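# Back into the empty bay between carton stacks

## Task

Park the robot in the open bay that lies between the two carton stacks against the wall. The whole robot must sit within the bay, with nothing sticking out beyond the footprint of its base, and its front must face squarely out toward the room. Both stacks must stay intact, and no carton may end up beyond its tape line on the floor. The robot must not tip over or finish leaning. The result has to hold by itself at the end, not only because the robot is holding something in place.

## Robot and tools

Robot: a wheeled base with a vertical column, a tilting head and two arms. Each arm has six joints and a two-finger gripper. With the arms folded, as at the start, the robot measures 0.73 m long, 0.62 m wide and 1.88 m tall, and its front edge is 0.40 m ahead of the column. For parking, keep the arms folded so nothing extends past the base.

Frames: the base frame has its origin on the floor, midway between the drive wheels and under the column. x points forward, y to the robot's left, z up. The odometry frame is the base frame as it was when the scene began. left_hand and right_hand are reported in the base frame. Each is the point where that hand's fingers meet, and the tips reach 8 mm further. The hand's z axis runs along the fingers (quat_wxyz maps (0,0,1) onto it), and its y axis runs across the opening.

execute_actions: "actions" is a list holding one action, or nothing. An empty list moves nothing and only returns the state and images. An action may contain "base", "joints" or both, plus an optional "speeds"; the parts start together and may finish at different times.
- base: a single relative command, counted from where the base last reported itself. Use either {"translate_m": d}, a straight drive of d metres (forward positive, range -3 to 3), or {"rotate_rad": d}, a turn on the spot (counter-clockwise seen from above, i.e. left, is positive; range -3.2 to 3.2). The base cannot move sideways.
- joints: absolute targets, keyed by joint name. head_tilt_rad runs -0.61 to 1.308 (0 is about level, positive tilts down). left_/right_joint1_rad -2.879 to 2.879; joint2 0 to 3.141; joint3 0 to 3.019; joint4 -1.692 to 1.57; joint5 -1.57 to 1.57; joint6 -2.094 to 2.094, all in radians. left_/right_gripper_m is the fingertip gap in metres, 0 to 0.093.
- speeds: caps the top speed for this action only. translate_m takes 0.05 to 0.8 m/s and rotate_rad 0.1 to 1 rad/s; the maximum is the default. A base command that would need more than 8.667 s is refused, and no action runs longer than 15 s.
- cameras: a list chosen from cam_head_left, cam_head_right, cam_left_wrist, cam_right_wrist, nav_camera, or "all". If it is null, omitted or ["all"], every camera is returned; [] returns none. The "pictures" line gives the order of the images.

A joint or the base that an action leaves out may still be working toward an earlier target, and its status will not show this. Unknown keys or out-of-range values cause the whole call to be refused, and nothing moves. When a result reports a stop, the remaining execute_actions, wait and finished_scene calls in the same reply are skipped.

wait: takes seconds from 0 to 10 and commands nothing new. It returns the same output as an empty action.

zoom_image: takes camera and region [x0, y0, x1, y1] in pixels, with (0,0) at the top-left. The region can be at most 504x504, and the images are 896x504. Only cameras that appear with full images in the latest result can be zoomed.

finished_scene: takes scene, an integer. It ends the scene for good once the last command has been held, and the result says whether the goal was met. Replying without any tool call also ends everything.

Cameras: nav_camera sits low at the front (about 0.33 m ahead, 0.22 m up) and looks straight forward, which suits judging the bay and the tape lines. The head cameras are about 1.48 m up and tilted down-forward. The wrist cameras ride on the hands.

Reading results:
- base_status and joint_status tell how each motion ended. "done" for the base only means the wheels turned the commanded amount, even if they slipped. "off_target" means the part stopped short and may still be pushing. "contact_stop" (base only) means a wheel stalled against an obstacle. "time_out" means the motion hit its time limit. "joint command not followed" / "not_followed" means a safety check held back an arm's targets because that arm would come near the other arm, the body or an object. To clear it, move the affected joints back at least 0.05 rad, or drive away from the object.
- on_its_own lists what moved without a command; there, "held at" is a target, not the actual position.
- base_odometry counts wheel rotation only, so slipping shows up as travel. Heading runs -3.142 to 3.142, with left positive. If turned_by_wheels and turned_by_imu disagree by more than about 4% and by at least 0.05 rad, the base hit something or slipped, and the heading is off by roughly that difference.
- base_tilt is in degrees, with forward and right leaning positive, and has a fixed bias of up to about 1 degree. If the forward value drops by 0.5 degrees or more during a move, the robot is leaning back.
- motor_effort gives left_wheel and right_wheel as a percent of maximum, positive pushing forward, with the action's peak in brackets. A wheel at rest outside its rest range is likely pressing on something, or sitting on a cord cover or sill.
- wheel_motors_off is 1 while the wheel motors are cut.

Base behaviour and cautions: after any move, the wheels hold wherever they stopped. After a contact_stop, first back off 0.05 m, because repeating the same command or turning in place will stall again. That same short reverse also frees a base that is pressing on something or tilting back. Pushing hard for about 3 s cuts both wheel motors for 2 s. A move in progress then ends "time_out", and the base does not hold its position meanwhile. Surfaces 0.30 to 1.20 m high can slide over the base housing and hit the column.

What to avoid: do not bump the carton stacks or shove any carton past its floor tape. Use slow speeds near the bay and check images between moves. Do not tip the robot or let it end up leaning. Keep the arms from striking or pressing on each other. Do not let the arms push against anything for long, since motors can overheat (a MOTOR HOT warning appears from 85 °C, and the arm drops at 100 °C). Joint targets within about 0.03 rad of the current reading (0.08 rad for joints 2 and 3) may not move the joint at all.

Each tool is called after "Call:" as name(argument=value, ...), one argument or row to a line, values as JSON.

## Session

Call:
execute_actions(
  actions=[],
)

Scene clock: 0.00 s.
Joint torques (N m, as the arm reports them, + toward a larger angle): no reading
base_odometry: x=+0.000 y=+0.000 heading=+0.000 (m, m, rad; odometry frame)
turned_by_wheels: +0.000 (rad since the last result)
turned_by_imu: +0.000 (rad since the last result)
base_tilt: forward=-0.3 right=-0.2 (deg)
base_status: not commanded
joint_positions: head_tilt_rad=+0.871 left_joint1_rad=-1.574 left_joint2_rad=+0.887 left_joint3_rad=+0.365 left_joint4_rad=-0.981 left_joint5_rad=+0.015 left_joint6_rad=+0.028 left_gripper_m=+0.094 right_joint1_rad=+1.550 right_joint2_rad=+0.903 right_joint3_rad=+0.386 right_joint4_rad=-0.944 right_joint5_rad=-0.021 right_joint6_rad=+0.028 right_gripper_m=+0.095
joint_status: not commanded
wheel_motors_off: 0
motor_effort: left_wheel=+3 right_wheel=+3 (%)
left_hand: x=+0.1187 y=+0.2214 z=+1.2671 quat_wxyz=(+0.470, -0.010, -0.882, +0.014) (m; base frame)
right_hand: x=+0.1319 y=-0.2259 z=+1.2555 quat_wxyz=(+0.451, -0.026, -0.892, +0.003) (m; base frame)
pictures: cam_head_left, cam_head_right, cam_left_wrist, cam_right_wrist, nav_camera
Images, in order (width x height): cam_head_left 896x504, cam_head_right 896x504, cam_left_wrist 896x504, cam_right_wrist 896x504, nav_camera 896x504.

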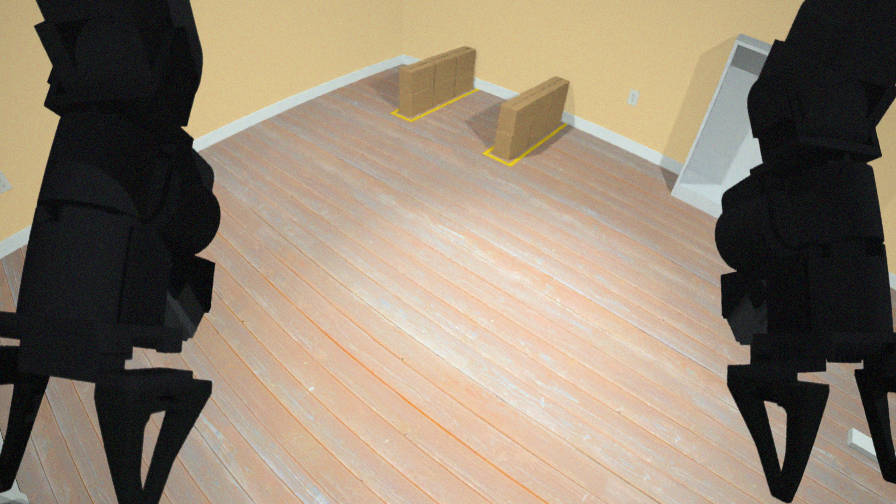

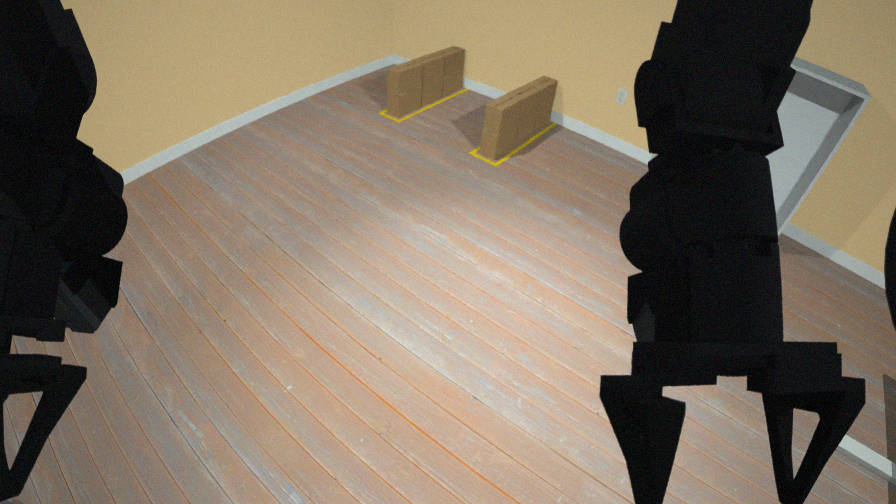

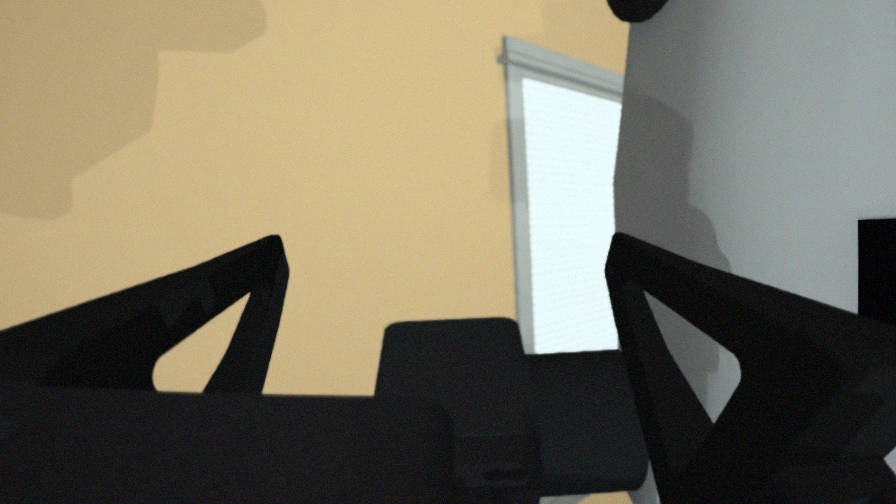

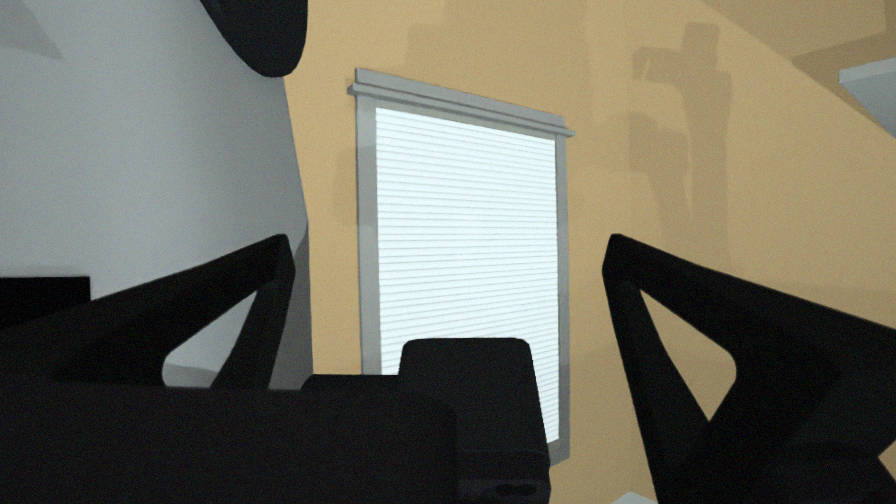

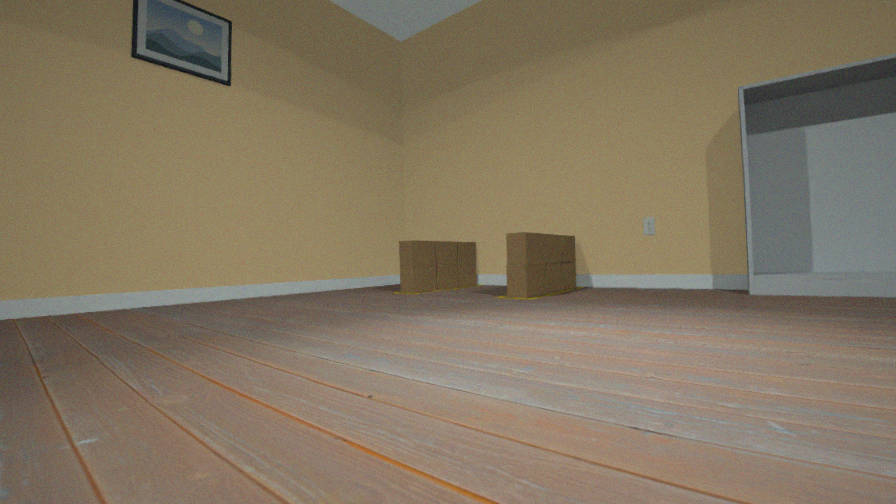

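Call:
zoom_image(
  camera="cam_head_left",
  region=[370, 40, 590, 175],
)

Region (370, 40, 590, 175) of cam_head_left's 896x504 image, scaled by 2.291, with more detail than that image has; it fills the top 309 rows of this view, and the rest is white.

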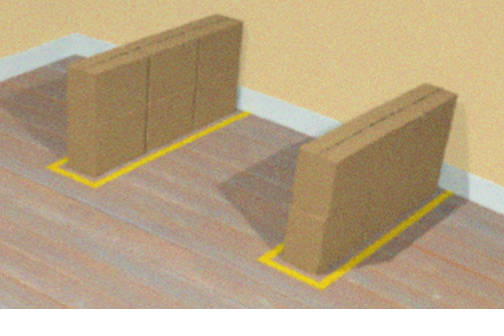

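Call:
execute_actions(
  actions=[
    {"base":{"rotate_rad":0.378}},
  ],
  cameras=[],
)

Call:
execute_actions(
  actions=[
    {"base":{"translate_m":2.0}},
  ],
  cameras=[],
)

Call:
execute_actions(
  actions=[
    {"base":{"rotate_rad":-1.04}},
  ],
  cameras=["cam_head_left","nav_camera"],
)

Scene clock: 33.43 s.
Joint torques (N m, as the arm reports them, + toward a larger angle): left_arm=[-0.68 -7.73 -1.69 -1.    0.    0.  ] | right_arm=[ 0.25 -7.32 -1.32 -0.93  0.01  0.02]
base_odometry: x=+0.000 y=+0.000 heading=+0.376 (m, m, rad; odometry frame)
turned_by_wheels: +0.376 (rad since the last result)
turned_by_imu: +0.372 (rad since the last result)
base_tilt: forward=-0.3 right=-0.3 (deg)
base_status: done
joint_positions: head_tilt_rad=+0.871 left_joint1_rad=-1.574 left_joint2_rad=+0.887 left_joint3_rad=+0.365 left_joint4_rad=-0.981 left_joint5_rad=+0.015 left_joint6_rad=+0.028 left_gripper_m=+0.094 right_joint1_rad=+1.550 right_joint2_rad=+0.903 right_joint3_rad=+0.386 right_joint4_rad=-0.944 right_joint5_rad=-0.021 right_joint6_rad=+0.028 right_gripper_m=+0.095
joint_status: not commanded
wheel_motors_off: 0
motor_effort: left_wheel=-4(46) right_wheel=+2(29) (%)
left_hand: x=+0.1187 y=+0.2214 z=+1.2671 quat_wxyz=(+0.470, -0.010, -0.882, +0.014) (m; base frame)
right_hand: x=+0.1319 y=-0.2259 z=+1.2555 quat_wxyz=(+0.451, -0.026, -0.892, +0.003) (m; base frame)
pictures: none
No camera images: the call's "cameras" was empty. Leave "cameras" out to get every camera's image.

Scene clock: 38.07 s.
Joint torques (N m, as the arm reports them, + toward a larger angle): left_arm=[-0.76 -7.65 -1.57 -1.    0.   -0.01] | right_arm=[ 0.23 -7.37 -1.06 -0.96  0.02  0.02]
base_odometry: x=+1.860 y=+0.734 heading=+0.376 (m, m, rad; odometry frame)
turned_by_wheels: +0.000 (rad since the last result)
turned_by_imu: -0.010 (rad since the last result)
base_tilt: forward=-0.3 right=-0.2 (deg)
base_status: done
joint_positions: head_tilt_rad=+0.871 left_joint1_rad=-1.574 left_joint2_rad=+0.887 left_joint3_rad=+0.365 left_joint4_rad=-0.981 left_joint5_rad=+0.015 left_joint6_rad=+0.028 left_gripper_m=+0.094 right_joint1_rad=+1.550 right_joint2_rad=+0.903 right_joint3_rad=+0.385 right_joint4_rad=-0.944 right_joint5_rad=-0.021 right_joint6_rad=+0.028 right_gripper_m=+0.095
joint_status: not commanded
wheel_motors_off: 0
motor_effort: left_wheel=-2(41) right_wheel=+2(57) (%)
left_hand: x=+0.1187 y=+0.2214 z=+1.2671 quat_wxyz=(+0.470, -0.010, -0.882, +0.014) (m; base frame)
right_hand: x=+0.1311 y=-0.2259 z=+1.2558 quat_wxyz=(+0.452, -0.026, -0.892, +0.003) (m; base frame)
pictures: none
No camera images: the call's "cameras" was empty. Leave "cameras" out to get every camera's image.

Scene clock: 40.80 s.
Joint torques (N m, as the arm reports them, + toward a larger angle): left_arm=[-0.85 -7.56 -1.66 -1.    0.01  0.  ] | right_arm=[ 0.22 -7.29 -1.16 -0.96  0.01  0.02]
base_odometry: x=+1.860 y=+0.734 heading=-0.662 (m, m, rad; odometry frame)
turned_by_wheels: -1.038 (rad since the last result)
turned_by_imu: -1.031 (rad since the last result)
base_tilt: forward=-0.3 right=-0.2 (deg)
base_status: done
joint_positions: head_tilt_rad=+0.871 left_joint1_rad=-1.574 left_joint2_rad=+0.887 left_joint3_rad=+0.365 left_joint4_rad=-0.981 left_joint5_rad=+0.015 left_joint6_rad=+0.028 left_gripper_m=+0.094 right_joint1_rad=+1.550 right_joint2_rad=+0.903 right_joint3_rad=+0.385 right_joint4_rad=-0.944 right_joint5_rad=-0.021 right_joint6_rad=+0.028 right_gripper_m=+0.095
joint_status: not commanded
wheel_motors_off: 0
motor_effort: left_wheel=+10(39) right_wheel=-9(48) (%)
left_hand: x=+0.1187 y=+0.2214 z=+1.2671 quat_wxyz=(+0.470, -0.010, -0.882, +0.014) (m; base frame)
right_hand: x=+0.1311 y=-0.2259 z=+1.2558 quat_wxyz=(+0.452, -0.026, -0.892, +0.003) (m; base frame)
pictures: cam_head_left, nav_camera
camera_calibration (this result's frames):
cam_head_left: T_world_to_cam=[[-0.0017052, -0.998063, 0.0621953, -0.053324], [-0.705499, -0.0428778, -0.707412, 1.11615], [0.708708, -0.045085, -0.704059, 0.977876], [0, 0, 0, 1]] pos_world=[0.0943248, 0.038725, 1.48138]
Images, in order (width x height): cam_head_left 896x504, nav_camera 896x504.

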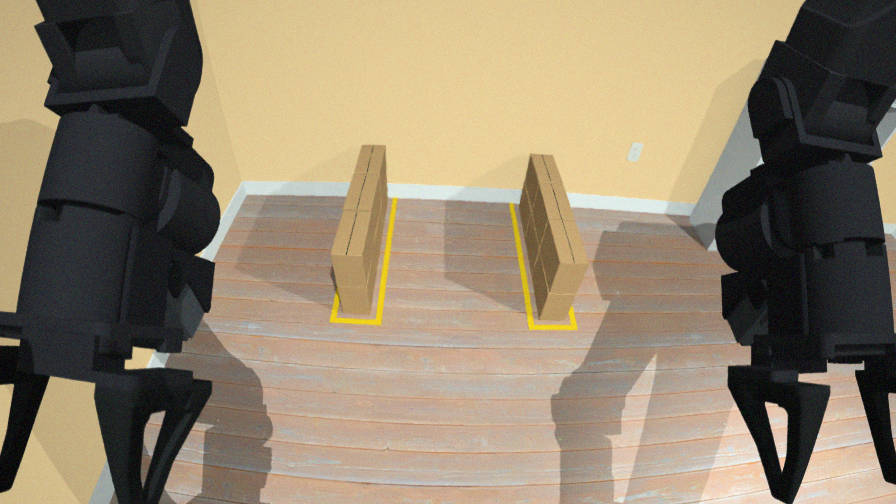

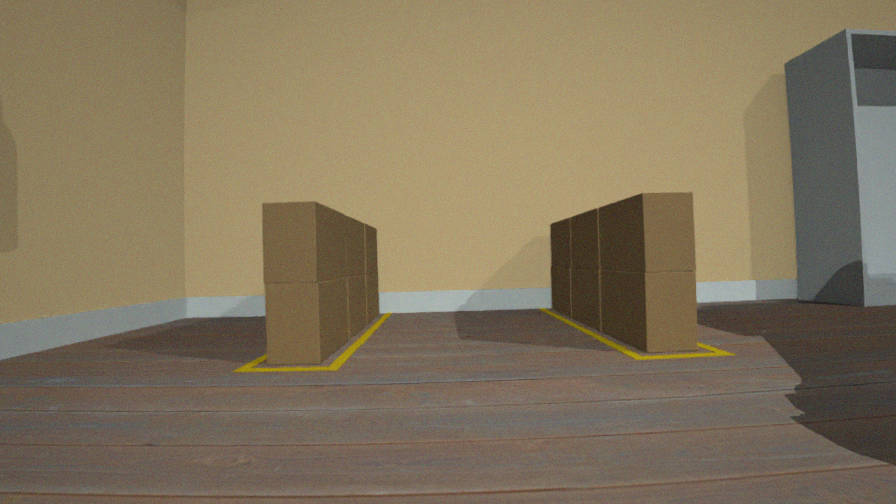

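Call:
execute_actions(
  actions=[
    {"base":{"rotate_rad":2.91}},
  ],
  cameras=[],
)

Call:
execute_actions(
  actions=[
    {"base":{"translate_m":-0.35}},
  ],
  cameras=[],
)

Call:
execute_actions(
  actions=[
    {"base":{"rotate_rad":0.25}},
  ],
)

Scene clock: 60.93 s.
Joint torques (N m, as the arm reports them, + toward a larger angle): left_arm=[-0.67 -7.65 -1.65 -1.02  0.   -0.01] | right_arm=[ 0.24 -7.33 -1.15 -0.95  0.01  0.02]
base_odometry: x=+1.860 y=+0.734 heading=+2.246 (m, m, rad; odometry frame)
turned_by_wheels: +2.908 (rad since the last result)
turned_by_imu: +2.888 (rad since the last result)
base_tilt: forward=-0.2 right=-0.3 (deg)
base_status: done
joint_positions: head_tilt_rad=+0.871 left_joint1_rad=-1.574 left_joint2_rad=+0.887 left_joint3_rad=+0.365 left_joint4_rad=-0.981 left_joint5_rad=+0.015 left_joint6_rad=+0.028 left_gripper_m=+0.095 right_joint1_rad=+1.550 right_joint2_rad=+0.903 right_joint3_rad=+0.385 right_joint4_rad=-0.944 right_joint5_rad=-0.021 right_joint6_rad=+0.028 right_gripper_m=+0.095
joint_status: not commanded
wheel_motors_off: 0
motor_effort: left_wheel=-10(49) right_wheel=+10(34) (%)
left_hand: x=+0.1187 y=+0.2214 z=+1.2671 quat_wxyz=(+0.470, -0.010, -0.882, +0.014) (m; base frame)
right_hand: x=+0.1311 y=-0.2259 z=+1.2558 quat_wxyz=(+0.452, -0.026, -0.892, +0.003) (m; base frame)
pictures: none
No camera images: the call's "cameras" was empty. Leave "cameras" out to get every camera's image.

Scene clock: 63.00 s.
Joint torques (N m, as the arm reports them, + toward a larger angle): left_arm=[-0.68 -7.51 -1.44 -1.01  0.   -0.01] | right_arm=[ 0.22 -7.23 -0.95 -0.95  0.02  0.02]
base_odometry: x=+2.079 y=+0.461 heading=+2.246 (m, m, rad; odometry frame)
turned_by_wheels: +0.000 (rad since the last result)
turned_by_imu: +0.002 (rad since the last result)
base_tilt: forward=-0.2 right=-0.4 (deg)
base_status: done
joint_positions: head_tilt_rad=+0.871 left_joint1_rad=-1.574 left_joint2_rad=+0.886 left_joint3_rad=+0.362 left_joint4_rad=-0.981 left_joint5_rad=+0.015 left_joint6_rad=+0.028 left_gripper_m=+0.095 right_joint1_rad=+1.550 right_joint2_rad=+0.902 right_joint3_rad=+0.381 right_joint4_rad=-0.944 right_joint5_rad=-0.021 right_joint6_rad=+0.028 right_gripper_m=+0.095
joint_status: not commanded
wheel_motors_off: 0
motor_effort: left_wheel=+0(67) right_wheel=+0(42) (%)
left_hand: x=+0.1173 y=+0.2214 z=+1.2677 quat_wxyz=(+0.471, -0.010, -0.882, +0.014) (m; base frame)
right_hand: x=+0.1292 y=-0.2259 z=+1.2566 quat_wxyz=(+0.453, -0.026, -0.891, +0.003) (m; base frame)
pictures: none
No camera images: the call's "cameras" was empty. Leave "cameras" out to get every camera's image.

Scene clock: 64.77 s.
Joint torques (N m, as the arm reports them, + toward a larger angle): left_arm=[-0.71 -7.54 -1.38 -1.02  0.   -0.01] | right_arm=[ 0.26 -7.26 -0.86 -0.97  0.01  0.02]
base_odometry: x=+2.079 y=+0.461 heading=+2.494 (m, m, rad; odometry frame)
turned_by_wheels: +0.248 (rad since the last result)
turned_by_imu: +0.244 (rad since the last result)
base_tilt: forward=-0.2 right=-0.3 (deg)
base_status: done
joint_positions: head_tilt_rad=+0.871 left_joint1_rad=-1.574 left_joint2_rad=+0.886 left_joint3_rad=+0.362 left_joint4_rad=-0.981 left_joint5_rad=+0.015 left_joint6_rad=+0.028 left_gripper_m=+0.095 right_joint1_rad=+1.550 right_joint2_rad=+0.902 right_joint3_rad=+0.381 right_joint4_rad=-0.944 right_joint5_rad=-0.021 right_joint6_rad=+0.028 right_gripper_m=+0.095
joint_status: not commanded
wheel_motors_off: 0
motor_effort: left_wheel=-7(55) right_wheel=+4(49) (%)
left_hand: x=+0.1173 y=+0.2214 z=+1.2677 quat_wxyz=(+0.471, -0.010, -0.882, +0.014) (m; base frame)
right_hand: x=+0.1292 y=-0.2259 z=+1.2566 quat_wxyz=(+0.453, -0.026, -0.891, +0.003) (m; base frame)
pictures: cam_head_left, cam_head_right, cam_left_wrist, cam_right_wrist, nav_camera
camera_calibration (this result's frames):
cam_head_left: T_world_to_cam=[[-0.0017052, -0.998063, 0.0621953, -0.053324], [-0.705499, -0.0428778, -0.707412, 1.11615], [0.708708, -0.045085, -0.704059, 0.977876], [0, 0, 0, 1]] pos_world=[0.0943248, 0.038725, 1.48138]
cam_head_right: T_world_to_cam=[[-0.00518459, -0.998469, 0.0550771, -0.131808], [-0.702447, -0.035564, -0.710847, 1.11814], [0.711718, -0.0423742, -0.701187, 0.970478], [0, 0, 0, 1]] pos_world=[0.0940443, -0.0507175, 1.48257]
cam_left_wrist: T_world_to_cam=[[-0.00160284, -0.999537, 0.0304007, 0.184388], [0.0286415, 0.0303424, 0.999129, -1.27203], [-0.999588, 0.00247216, 0.0285796, 0.203849], [0, 0, 0, 1]] pos_world=[0.240493, 0.222395, 1.25949]
cam_right_wrist: T_world_to_cam=[[-0.0502955, -0.998148, 0.0342273, -0.25817], [0.000473956, 0.0342469, 0.999413, -1.24143], [-0.998734, 0.0502822, -0.00124939, 0.264048], [0, 0, 0, 1]] pos_world=[0.251317, -0.228454, 1.24987]
Images, in order (width x height): cam_head_left 896x504, cam_head_right 896x504, cam_left_wrist 896x504, cam_right_wrist 896x504, nav_camera 896x504.

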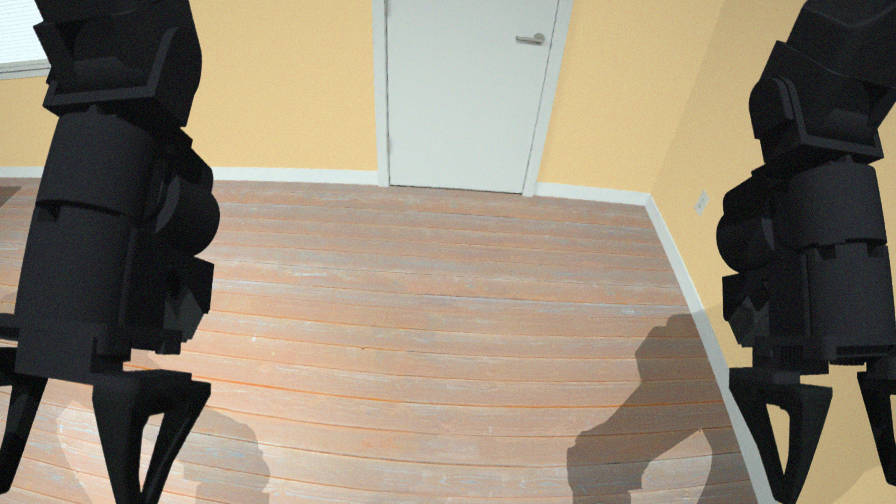

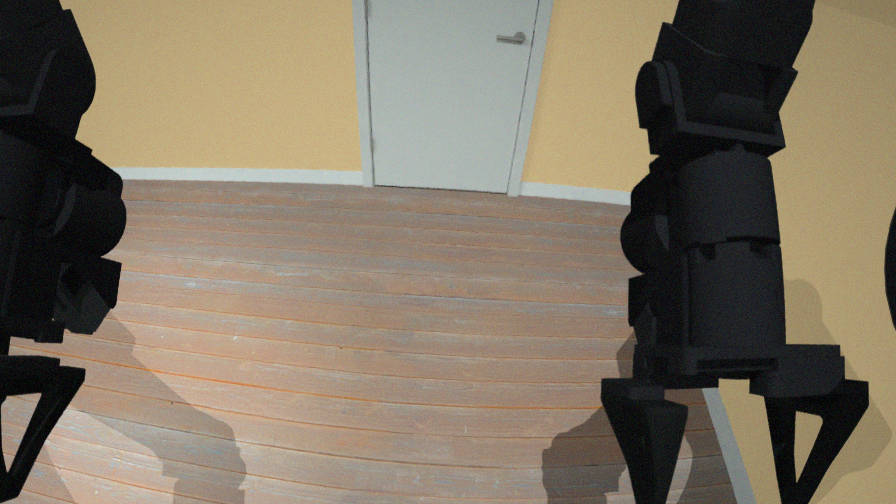

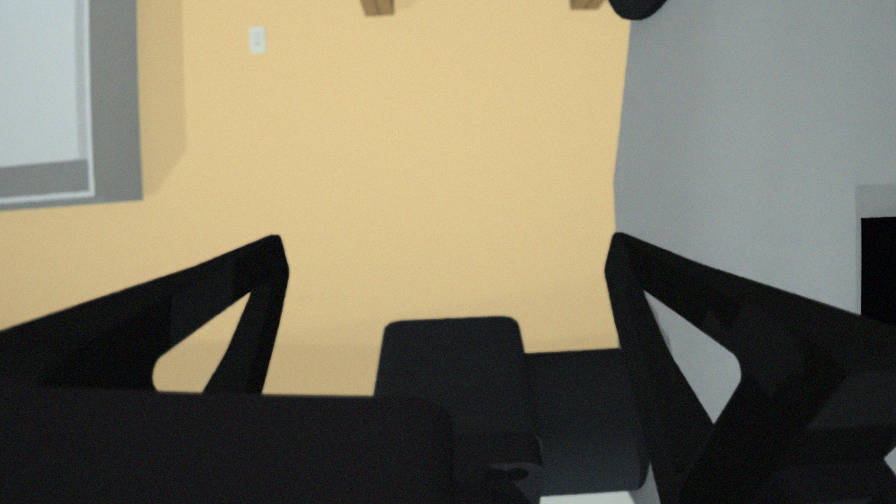

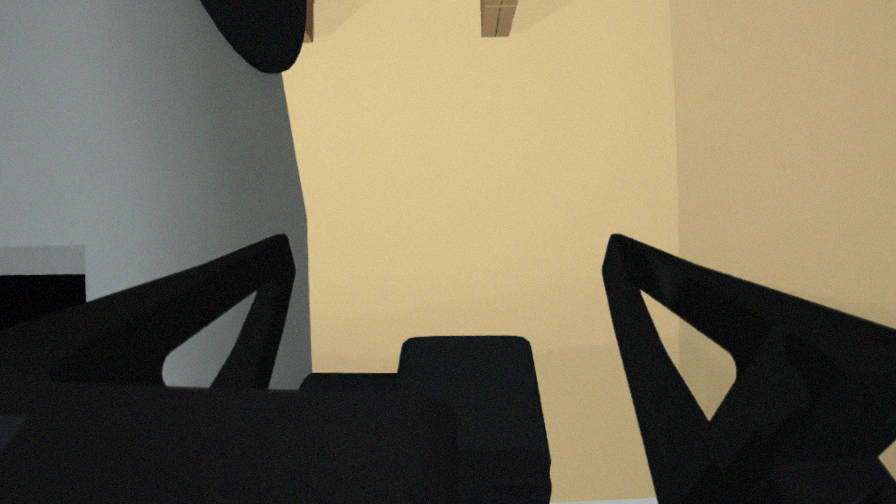

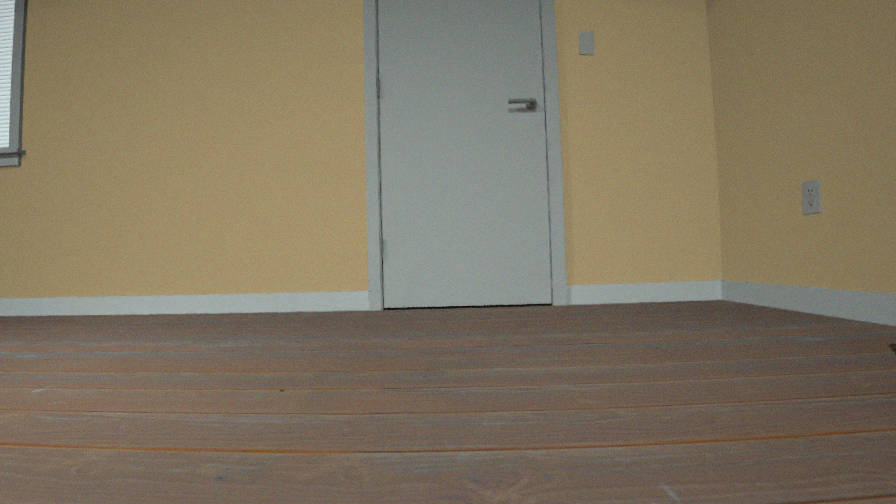

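Call:
execute_actions(
  actions=[
    {"base":{"translate_m":-0.3}},
  ],
  cameras=["cam_left_wrist","cam_right_wrist"],
)

Scene clock: 78.73 s.
Joint torques (N m, as the arm reports them, + toward a larger angle): left_arm=[-0.66 -7.53 -1.29 -0.95  0.   -0.01] | right_arm=[ 0.28 -7.14 -0.85 -0.93  0.01  0.02]
base_odometry: x=+2.319 y=+0.280 heading=+2.494 (m, m, rad; odometry frame)
turned_by_wheels: +0.000 (rad since the last result)
turned_by_imu: +0.001 (rad since the last result)
base_tilt: forward=-0.2 right=-0.2 (deg)
base_status: done
joint_positions: head_tilt_rad=+0.871 left_joint1_rad=-1.574 left_joint2_rad=+0.886 left_joint3_rad=+0.360 left_joint4_rad=-0.981 left_joint5_rad=+0.015 left_joint6_rad=+0.028 left_gripper_m=+0.095 right_joint1_rad=+1.550 right_joint2_rad=+0.901 right_joint3_rad=+0.379 right_joint4_rad=-0.944 right_joint5_rad=-0.021 right_joint6_rad=+0.028 right_gripper_m=+0.095
joint_status: not commanded
wheel_motors_off: 0
motor_effort: left_wheel=+0(57) right_wheel=-1(43) (%)
left_hand: x=+0.1163 y=+0.2214 z=+1.2681 quat_wxyz=(+0.472, -0.010, -0.881, +0.014) (m; base frame)
right_hand: x=+0.1285 y=-0.2259 z=+1.2569 quat_wxyz=(+0.454, -0.026, -0.891, +0.003) (m; base frame)
pictures: cam_left_wrist, cam_right_wrist
camera_calibration (this result's frames):
cam_left_wrist: T_world_to_cam=[[-0.00155068, -0.999537, 0.0304004, 0.184372], [0.0305473, 0.0303389, 0.999073, -1.27254], [-0.999532, 0.00247789, 0.0304861, 0.200424], [0, 0, 0, 1]] pos_world=[0.239489, 0.222397, 1.25964]
cam_right_wrist: T_world_to_cam=[[-0.0502766, -0.998147, 0.0342732, -0.258264], [0.00161817, 0.0342351, 0.999412, -1.24188], [-0.998734, 0.0503025, -0.000106058, 0.261889], [0, 0, 0, 1]] pos_world=[0.250582, -0.228443, 1.25003]
Images, in order (width x height): cam_left_wrist 896x504, cam_right_wrist 896x504.

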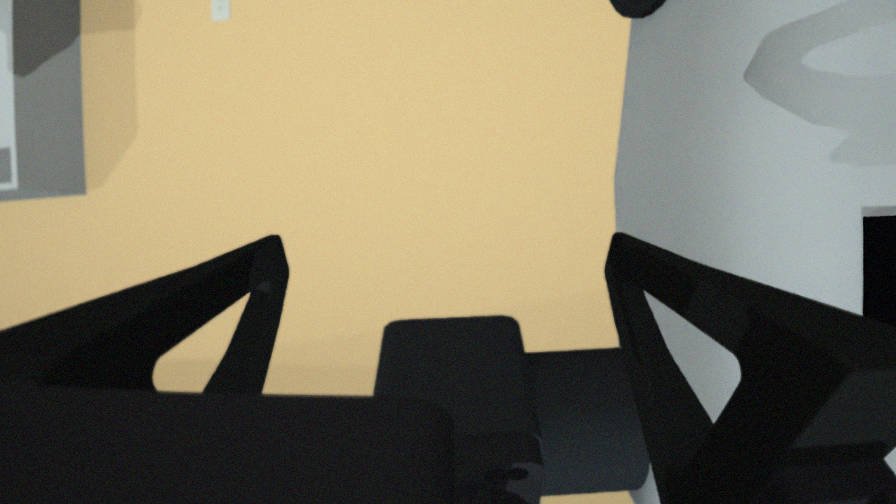

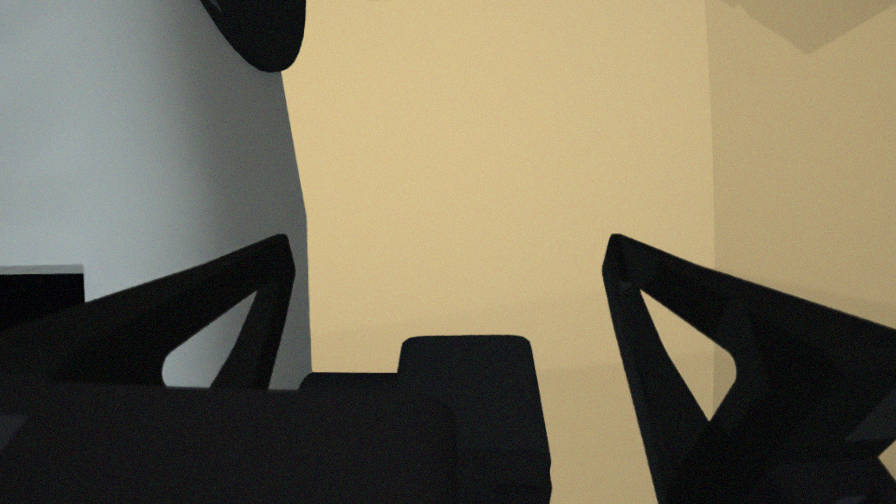

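Call:
execute_actions(
  actions=[
    {"joints":{"left_joint4_rad":-0.45,"right_joint4_rad":-0.42}},
  ],
  cameras=["cam_left_wrist","cam_right_wrist"],
)

Scene clock: 89.57 s.
Joint torques (N m, as the arm reports them, + toward a larger angle): left_arm=[-0.73 -8.41 -0.41 -0.02  0.   -0.01] | right_arm=[ 0.26 -8.13 -0.21  0.17  0.01  0.02]
base_odometry: x=+2.319 y=+0.280 heading=+2.494 (m, m, rad; odometry frame)
turned_by_wheels: +0.000 (rad since the last result)
turned_by_imu: -0.001 (rad since the last result)
base_tilt: forward=-0.2 right=-0.3 (deg)
base_status: not commanded
joint_positions: head_tilt_rad=+0.871 left_joint1_rad=-1.574 left_joint2_rad=+0.886 left_joint3_rad=+0.360 left_joint4_rad=-0.454 left_joint5_rad=+0.015 left_joint6_rad=+0.028 left_gripper_m=+0.095 right_joint1_rad=+1.550 right_joint2_rad=+0.901 right_joint3_rad=+0.379 right_joint4_rad=-0.427 right_joint5_rad=-0.021 right_joint6_rad=+0.028 right_gripper_m=+0.095
joint_status: all done
wheel_motors_off: 0
motor_effort: left_wheel=+0(1) right_wheel=+0(1) (%)
left_hand: x=+0.2124 y=+0.2210 z=+1.1837 quat_wxyz=(+0.226, -0.013, -0.974, +0.012) (m; base frame)
right_hand: x=+0.2259 y=-0.2283 z=+1.1774 quat_wxyz=(+0.211, -0.023, -0.977, +0.000) (m; base frame)
pictures: cam_left_wrist, cam_right_wrist
camera_calibration (this result's frames):
cam_left_wrist: T_world_to_cam=[[-0.0153188, -0.999523, 0.0268056, 0.193837], [-0.475615, 0.0308656, 0.879112, -0.941699], [-0.87952, 0.000717775, -0.475861, 0.873339], [0, 0, 0, 1]] pos_world=[0.323202, 0.222184, 1.23825]
cam_right_wrist: T_world_to_cam=[[-0.053235, -0.998506, 0.0122973, -0.226584], [-0.492996, 0.0369892, 0.869245, -0.896869], [-0.868401, 0.0402117, -0.494229, 0.909283], [0, 0, 0, 1]] pos_world=[0.335408, -0.229635, 1.23178]
Images, in order (width x height): cam_left_wrist 896x504, cam_right_wrist 896x504.

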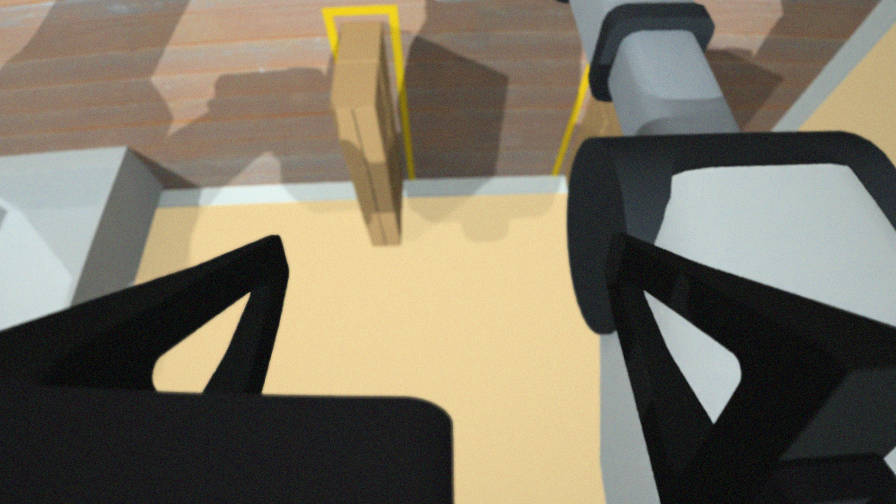

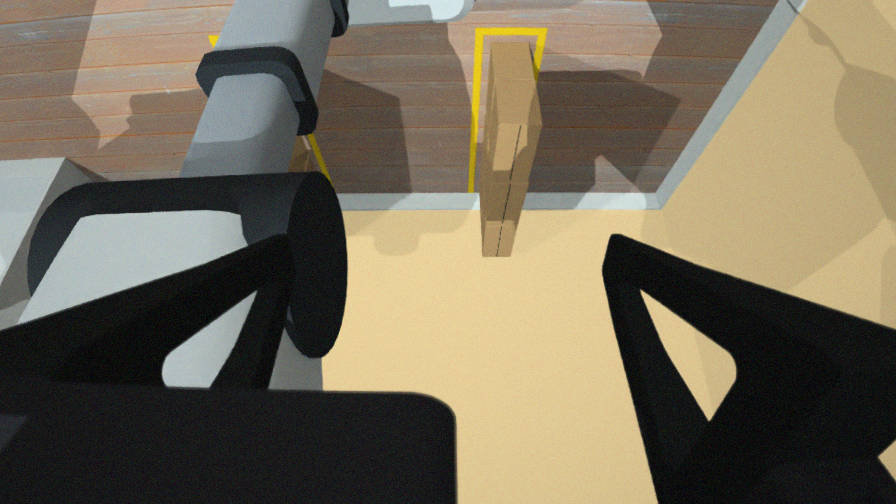

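Call:
execute_actions(
  actions=[
    {"base":{"rotate_rad":-0.025}},
  ],
  cameras=[],
)

Call:
execute_actions(
  actions=[
    {"base":{"translate_m":-0.4},"speeds":{"translate_m":0.3}},
  ],
  cameras=["cam_left_wrist","cam_right_wrist","cam_head_left"],
)

Scene clock: 102.90 s.
Joint torques (N m, as the arm reports them, + toward a larger angle): left_arm=[-0.76 -8.87 -0.39  0.11  0.   -0.01] | right_arm=[ 0.22 -8.39 -0.15  0.14  0.01  0.02]
base_odometry: x=+2.319 y=+0.280 heading=+2.470 (m, m, rad; odometry frame)
turned_by_wheels: -0.024 (rad since the last result)
turned_by_imu: -0.024 (rad since the last result)
base_tilt: forward=-0.3 right=-0.2 (deg)
base_status: done
joint_positions: head_tilt_rad=+0.871 left_joint1_rad=-1.574 left_joint2_rad=+0.886 left_joint3_rad=+0.361 left_joint4_rad=-0.454 left_joint5_rad=+0.015 left_joint6_rad=+0.028 left_gripper_m=+0.095 right_joint1_rad=+1.550 right_joint2_rad=+0.901 right_joint3_rad=+0.379 right_joint4_rad=-0.427 right_joint5_rad=-0.021 right_joint6_rad=+0.028 right_gripper_m=+0.095
joint_status: not commanded
wheel_motors_off: 0
motor_effort: left_wheel=+1(29) right_wheel=+0(23) (%)
left_hand: x=+0.2126 y=+0.2210 z=+1.1837 quat_wxyz=(+0.226, -0.013, -0.974, +0.012) (m; base frame)
right_hand: x=+0.2259 y=-0.2283 z=+1.1774 quat_wxyz=(+0.211, -0.023, -0.977, +0.000) (m; base frame)
pictures: none
No camera images: the call's "cameras" was empty. Leave "cameras" out to get every camera's image.

Scene clock: 105.47 s.
Joint torques (N m, as the arm reports them, + toward a larger angle): left_arm=[-0.65 -8.65 -0.53 -0.03  0.   -0.01] | right_arm=[ 0.25 -8.24 -0.39  0.15  0.01  0.02]
base_odometry: x=+2.632 y=+0.031 heading=+2.469 (m, m, rad; odometry frame)
turned_by_wheels: -0.001 (rad since the last result)
turned_by_imu: +0.000 (rad since the last result)
base_tilt: forward=-0.2 right=-0.2 (deg)
base_status: done
joint_positions: head_tilt_rad=+0.871 left_joint1_rad=-1.574 left_joint2_rad=+0.886 left_joint3_rad=+0.363 left_joint4_rad=-0.454 left_joint5_rad=+0.015 left_joint6_rad=+0.028 left_gripper_m=+0.095 right_joint1_rad=+1.550 right_joint2_rad=+0.901 right_joint3_rad=+0.383 right_joint4_rad=-0.426 right_joint5_rad=-0.021 right_joint6_rad=+0.028 right_gripper_m=+0.095
joint_status: not commanded
wheel_motors_off: 0
motor_effort: left_wheel=-2(60) right_wheel=+2(42) (%)
left_hand: x=+0.2140 y=+0.2210 z=+1.1834 quat_wxyz=(+0.225, -0.013, -0.974, +0.012) (m; base frame)
right_hand: x=+0.2282 y=-0.2283 z=+1.1769 quat_wxyz=(+0.209, -0.023, -0.978, +0.000) (m; base frame)
pictures: cam_head_left, cam_left_wrist, cam_right_wrist
camera_calibration (this result's frames):
cam_head_left: T_world_to_cam=[[-0.0017052, -0.998063, 0.0621953, -0.053324], [-0.705499, -0.0428778, -0.707412, 1.11615], [0.708708, -0.045085, -0.704059, 0.977876], [0, 0, 0, 1]] pos_world=[0.0943248, 0.038725, 1.48138]
cam_left_wrist: T_world_to_cam=[[-0.0153821, -0.999523, 0.0267693, 0.193922], [-0.477961, 0.0308659, 0.877839, -0.93867], [-0.878246, 0.000708351, -0.478208, 0.877123], [0, 0, 0, 1]] pos_world=[0.324665, 0.222181, 1.23826]
cam_right_wrist: T_world_to_cam=[[-0.0532098, -0.99851, 0.0121004, -0.226261], [-0.496972, 0.0369897, 0.866978, -0.891742], [-0.866134, 0.0401182, -0.4982, 0.915222], [0, 0, 0, 1]] pos_world=[0.337495, -0.229655, 1.23182]
Images, in order (width x height): cam_head_left 896x504, cam_left_wrist 896x504, cam_right_wrist 896x504.

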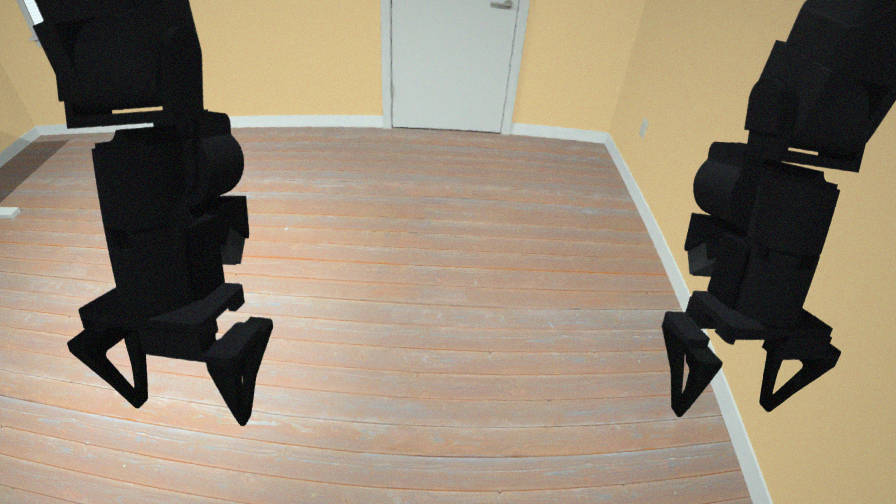

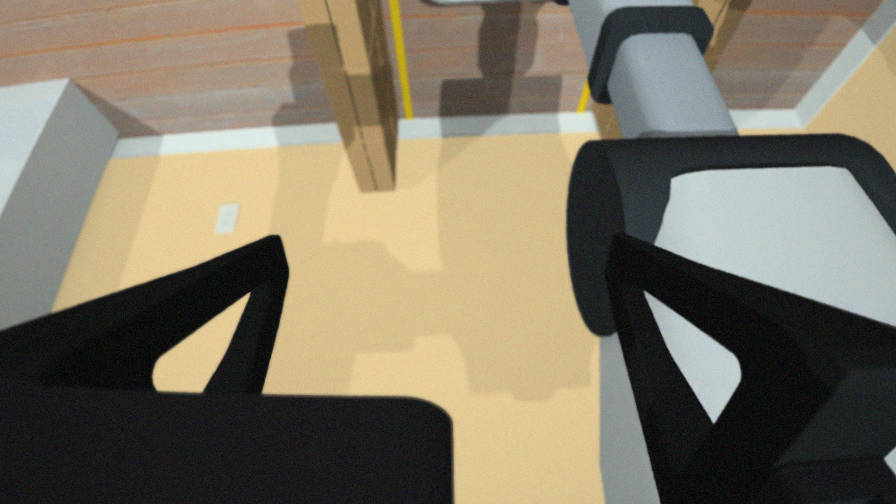

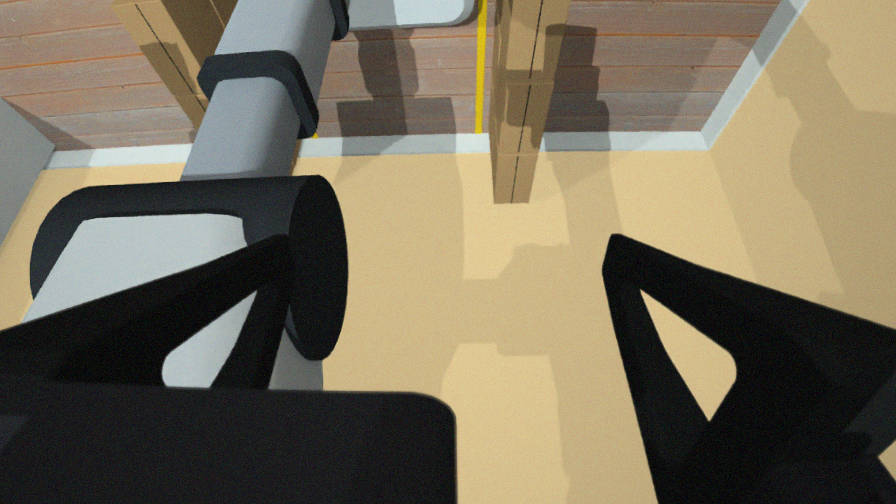

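Call:
execute_actions(
  actions=[
    {"base":{"rotate_rad":-0.025}},
  ],
  cameras=[],
)

Call:
execute_actions(
  actions=[
    {"base":{"translate_m":-0.3},"speeds":{"translate_m":0.2}},
  ],
  cameras=["cam_left_wrist","cam_right_wrist","cam_head_left"],
)

Scene clock: 120.37 s.
Joint torques (N m, as the arm reports them, + toward a larger angle): left_arm=[-0.73 -8.78 -0.5  -0.03  0.   -0.01] | right_arm=[ 0.25 -8.06 -0.34  0.12  0.    0.02]
base_odometry: x=+2.632 y=+0.031 heading=+2.445 (m, m, rad; odometry frame)
turned_by_wheels: -0.023 (rad since the last result)
turned_by_imu: -0.024 (rad since the last result)
base_tilt: forward=-0.2 right=-0.2 (deg)
base_status: done
joint_positions: head_tilt_rad=+0.871 left_joint1_rad=-1.574 left_joint2_rad=+0.886 left_joint3_rad=+0.363 left_joint4_rad=-0.454 left_joint5_rad=+0.015 left_joint6_rad=+0.028 left_gripper_m=+0.095 right_joint1_rad=+1.550 right_joint2_rad=+0.901 right_joint3_rad=+0.383 right_joint4_rad=-0.426 right_joint5_rad=-0.021 right_joint6_rad=+0.028 right_gripper_m=+0.095
joint_status: not commanded
wheel_motors_off: 0
motor_effort: left_wheel=+1(36) right_wheel=+0(33) (%)
left_hand: x=+0.2140 y=+0.2210 z=+1.1834 quat_wxyz=(+0.225, -0.013, -0.974, +0.012) (m; base frame)
right_hand: x=+0.2282 y=-0.2283 z=+1.1769 quat_wxyz=(+0.209, -0.023, -0.978, +0.000) (m; base frame)
pictures: none
No camera images: the call's "cameras" was empty. Leave "cameras" out to get every camera's image.

Scene clock: 122.93 s.
Joint torques (N m, as the arm reports them, + toward a larger angle): left_arm=[-0.7  -8.76 -0.49  0.02  0.   -0.01] | right_arm=[ 0.21 -8.29 -0.38  0.14  0.    0.01]
base_odometry: x=+2.862 y=-0.162 heading=+2.445 (m, m, rad; odometry frame)
turned_by_wheels: -0.001 (rad since the last result)
turned_by_imu: +0.000 (rad since the last result)
base_tilt: forward=-0.3 right=-0.1 (deg)
base_status: done
joint_positions: head_tilt_rad=+0.871 left_joint1_rad=-1.574 left_joint2_rad=+0.886 left_joint3_rad=+0.362 left_joint4_rad=-0.454 left_joint5_rad=+0.015 left_joint6_rad=+0.028 left_gripper_m=+0.095 right_joint1_rad=+1.550 right_joint2_rad=+0.901 right_joint3_rad=+0.383 right_joint4_rad=-0.425 right_joint5_rad=-0.021 right_joint6_rad=+0.028 right_gripper_m=+0.095
joint_status: not commanded
wheel_motors_off: 0
motor_effort: left_wheel=-2(53) right_wheel=+2(36) (%)
left_hand: x=+0.2137 y=+0.2210 z=+1.1835 quat_wxyz=(+0.225, -0.013, -0.974, +0.012) (m; base frame)
right_hand: x=+0.2285 y=-0.2283 z=+1.1768 quat_wxyz=(+0.208, -0.023, -0.978, +0.000) (m; base frame)
pictures: cam_head_left, cam_left_wrist, cam_right_wrist
camera_calibration (this result's frames):
cam_head_left: T_world_to_cam=[[-0.0017052, -0.998063, 0.0621953, -0.053324], [-0.705499, -0.0428778, -0.707412, 1.11615], [0.708708, -0.045085, -0.704059, 0.977876], [0, 0, 0, 1]] pos_world=[0.0943248, 0.038725, 1.48138]
cam_left_wrist: T_world_to_cam=[[-0.0153731, -0.999523, 0.0267745, 0.193908], [-0.477626, 0.0308659, 0.878021, -0.939173], [-0.878429, 0.000709697, -0.477873, 0.876455], [0, 0, 0, 1]] pos_world=[0.324311, 0.222182, 1.23826]
cam_right_wrist: T_world_to_cam=[[-0.0532055, -0.998511, 0.0120676, -0.22621], [-0.497634, 0.0369898, 0.866598, -0.89092], [-0.865754, 0.0401026, -0.498861, 0.916146], [0, 0, 0, 1]] pos_world=[0.33777, -0.229658, 1.23183]
Images, in order (width x height): cam_head_left 896x504, cam_left_wrist 896x504, cam_right_wrist 896x504.

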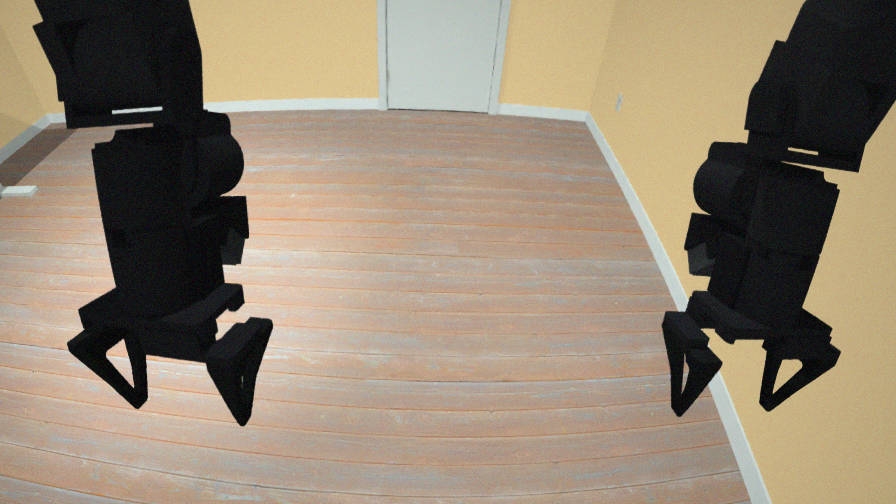

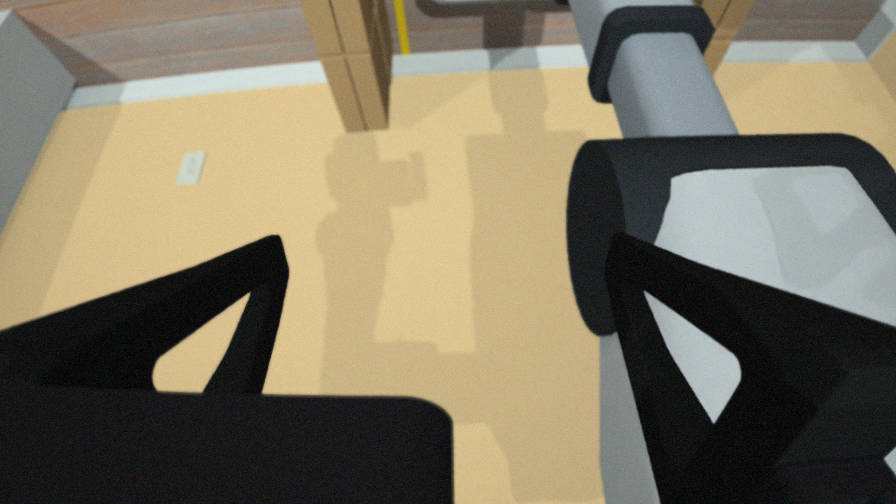

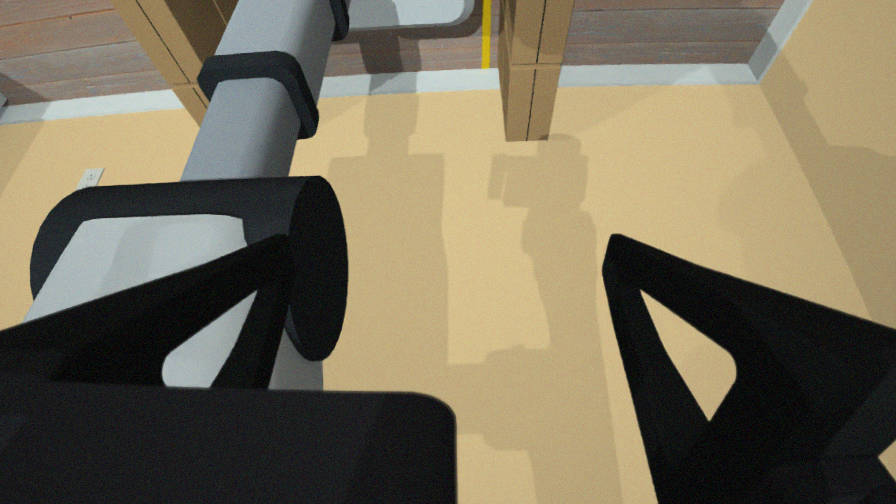

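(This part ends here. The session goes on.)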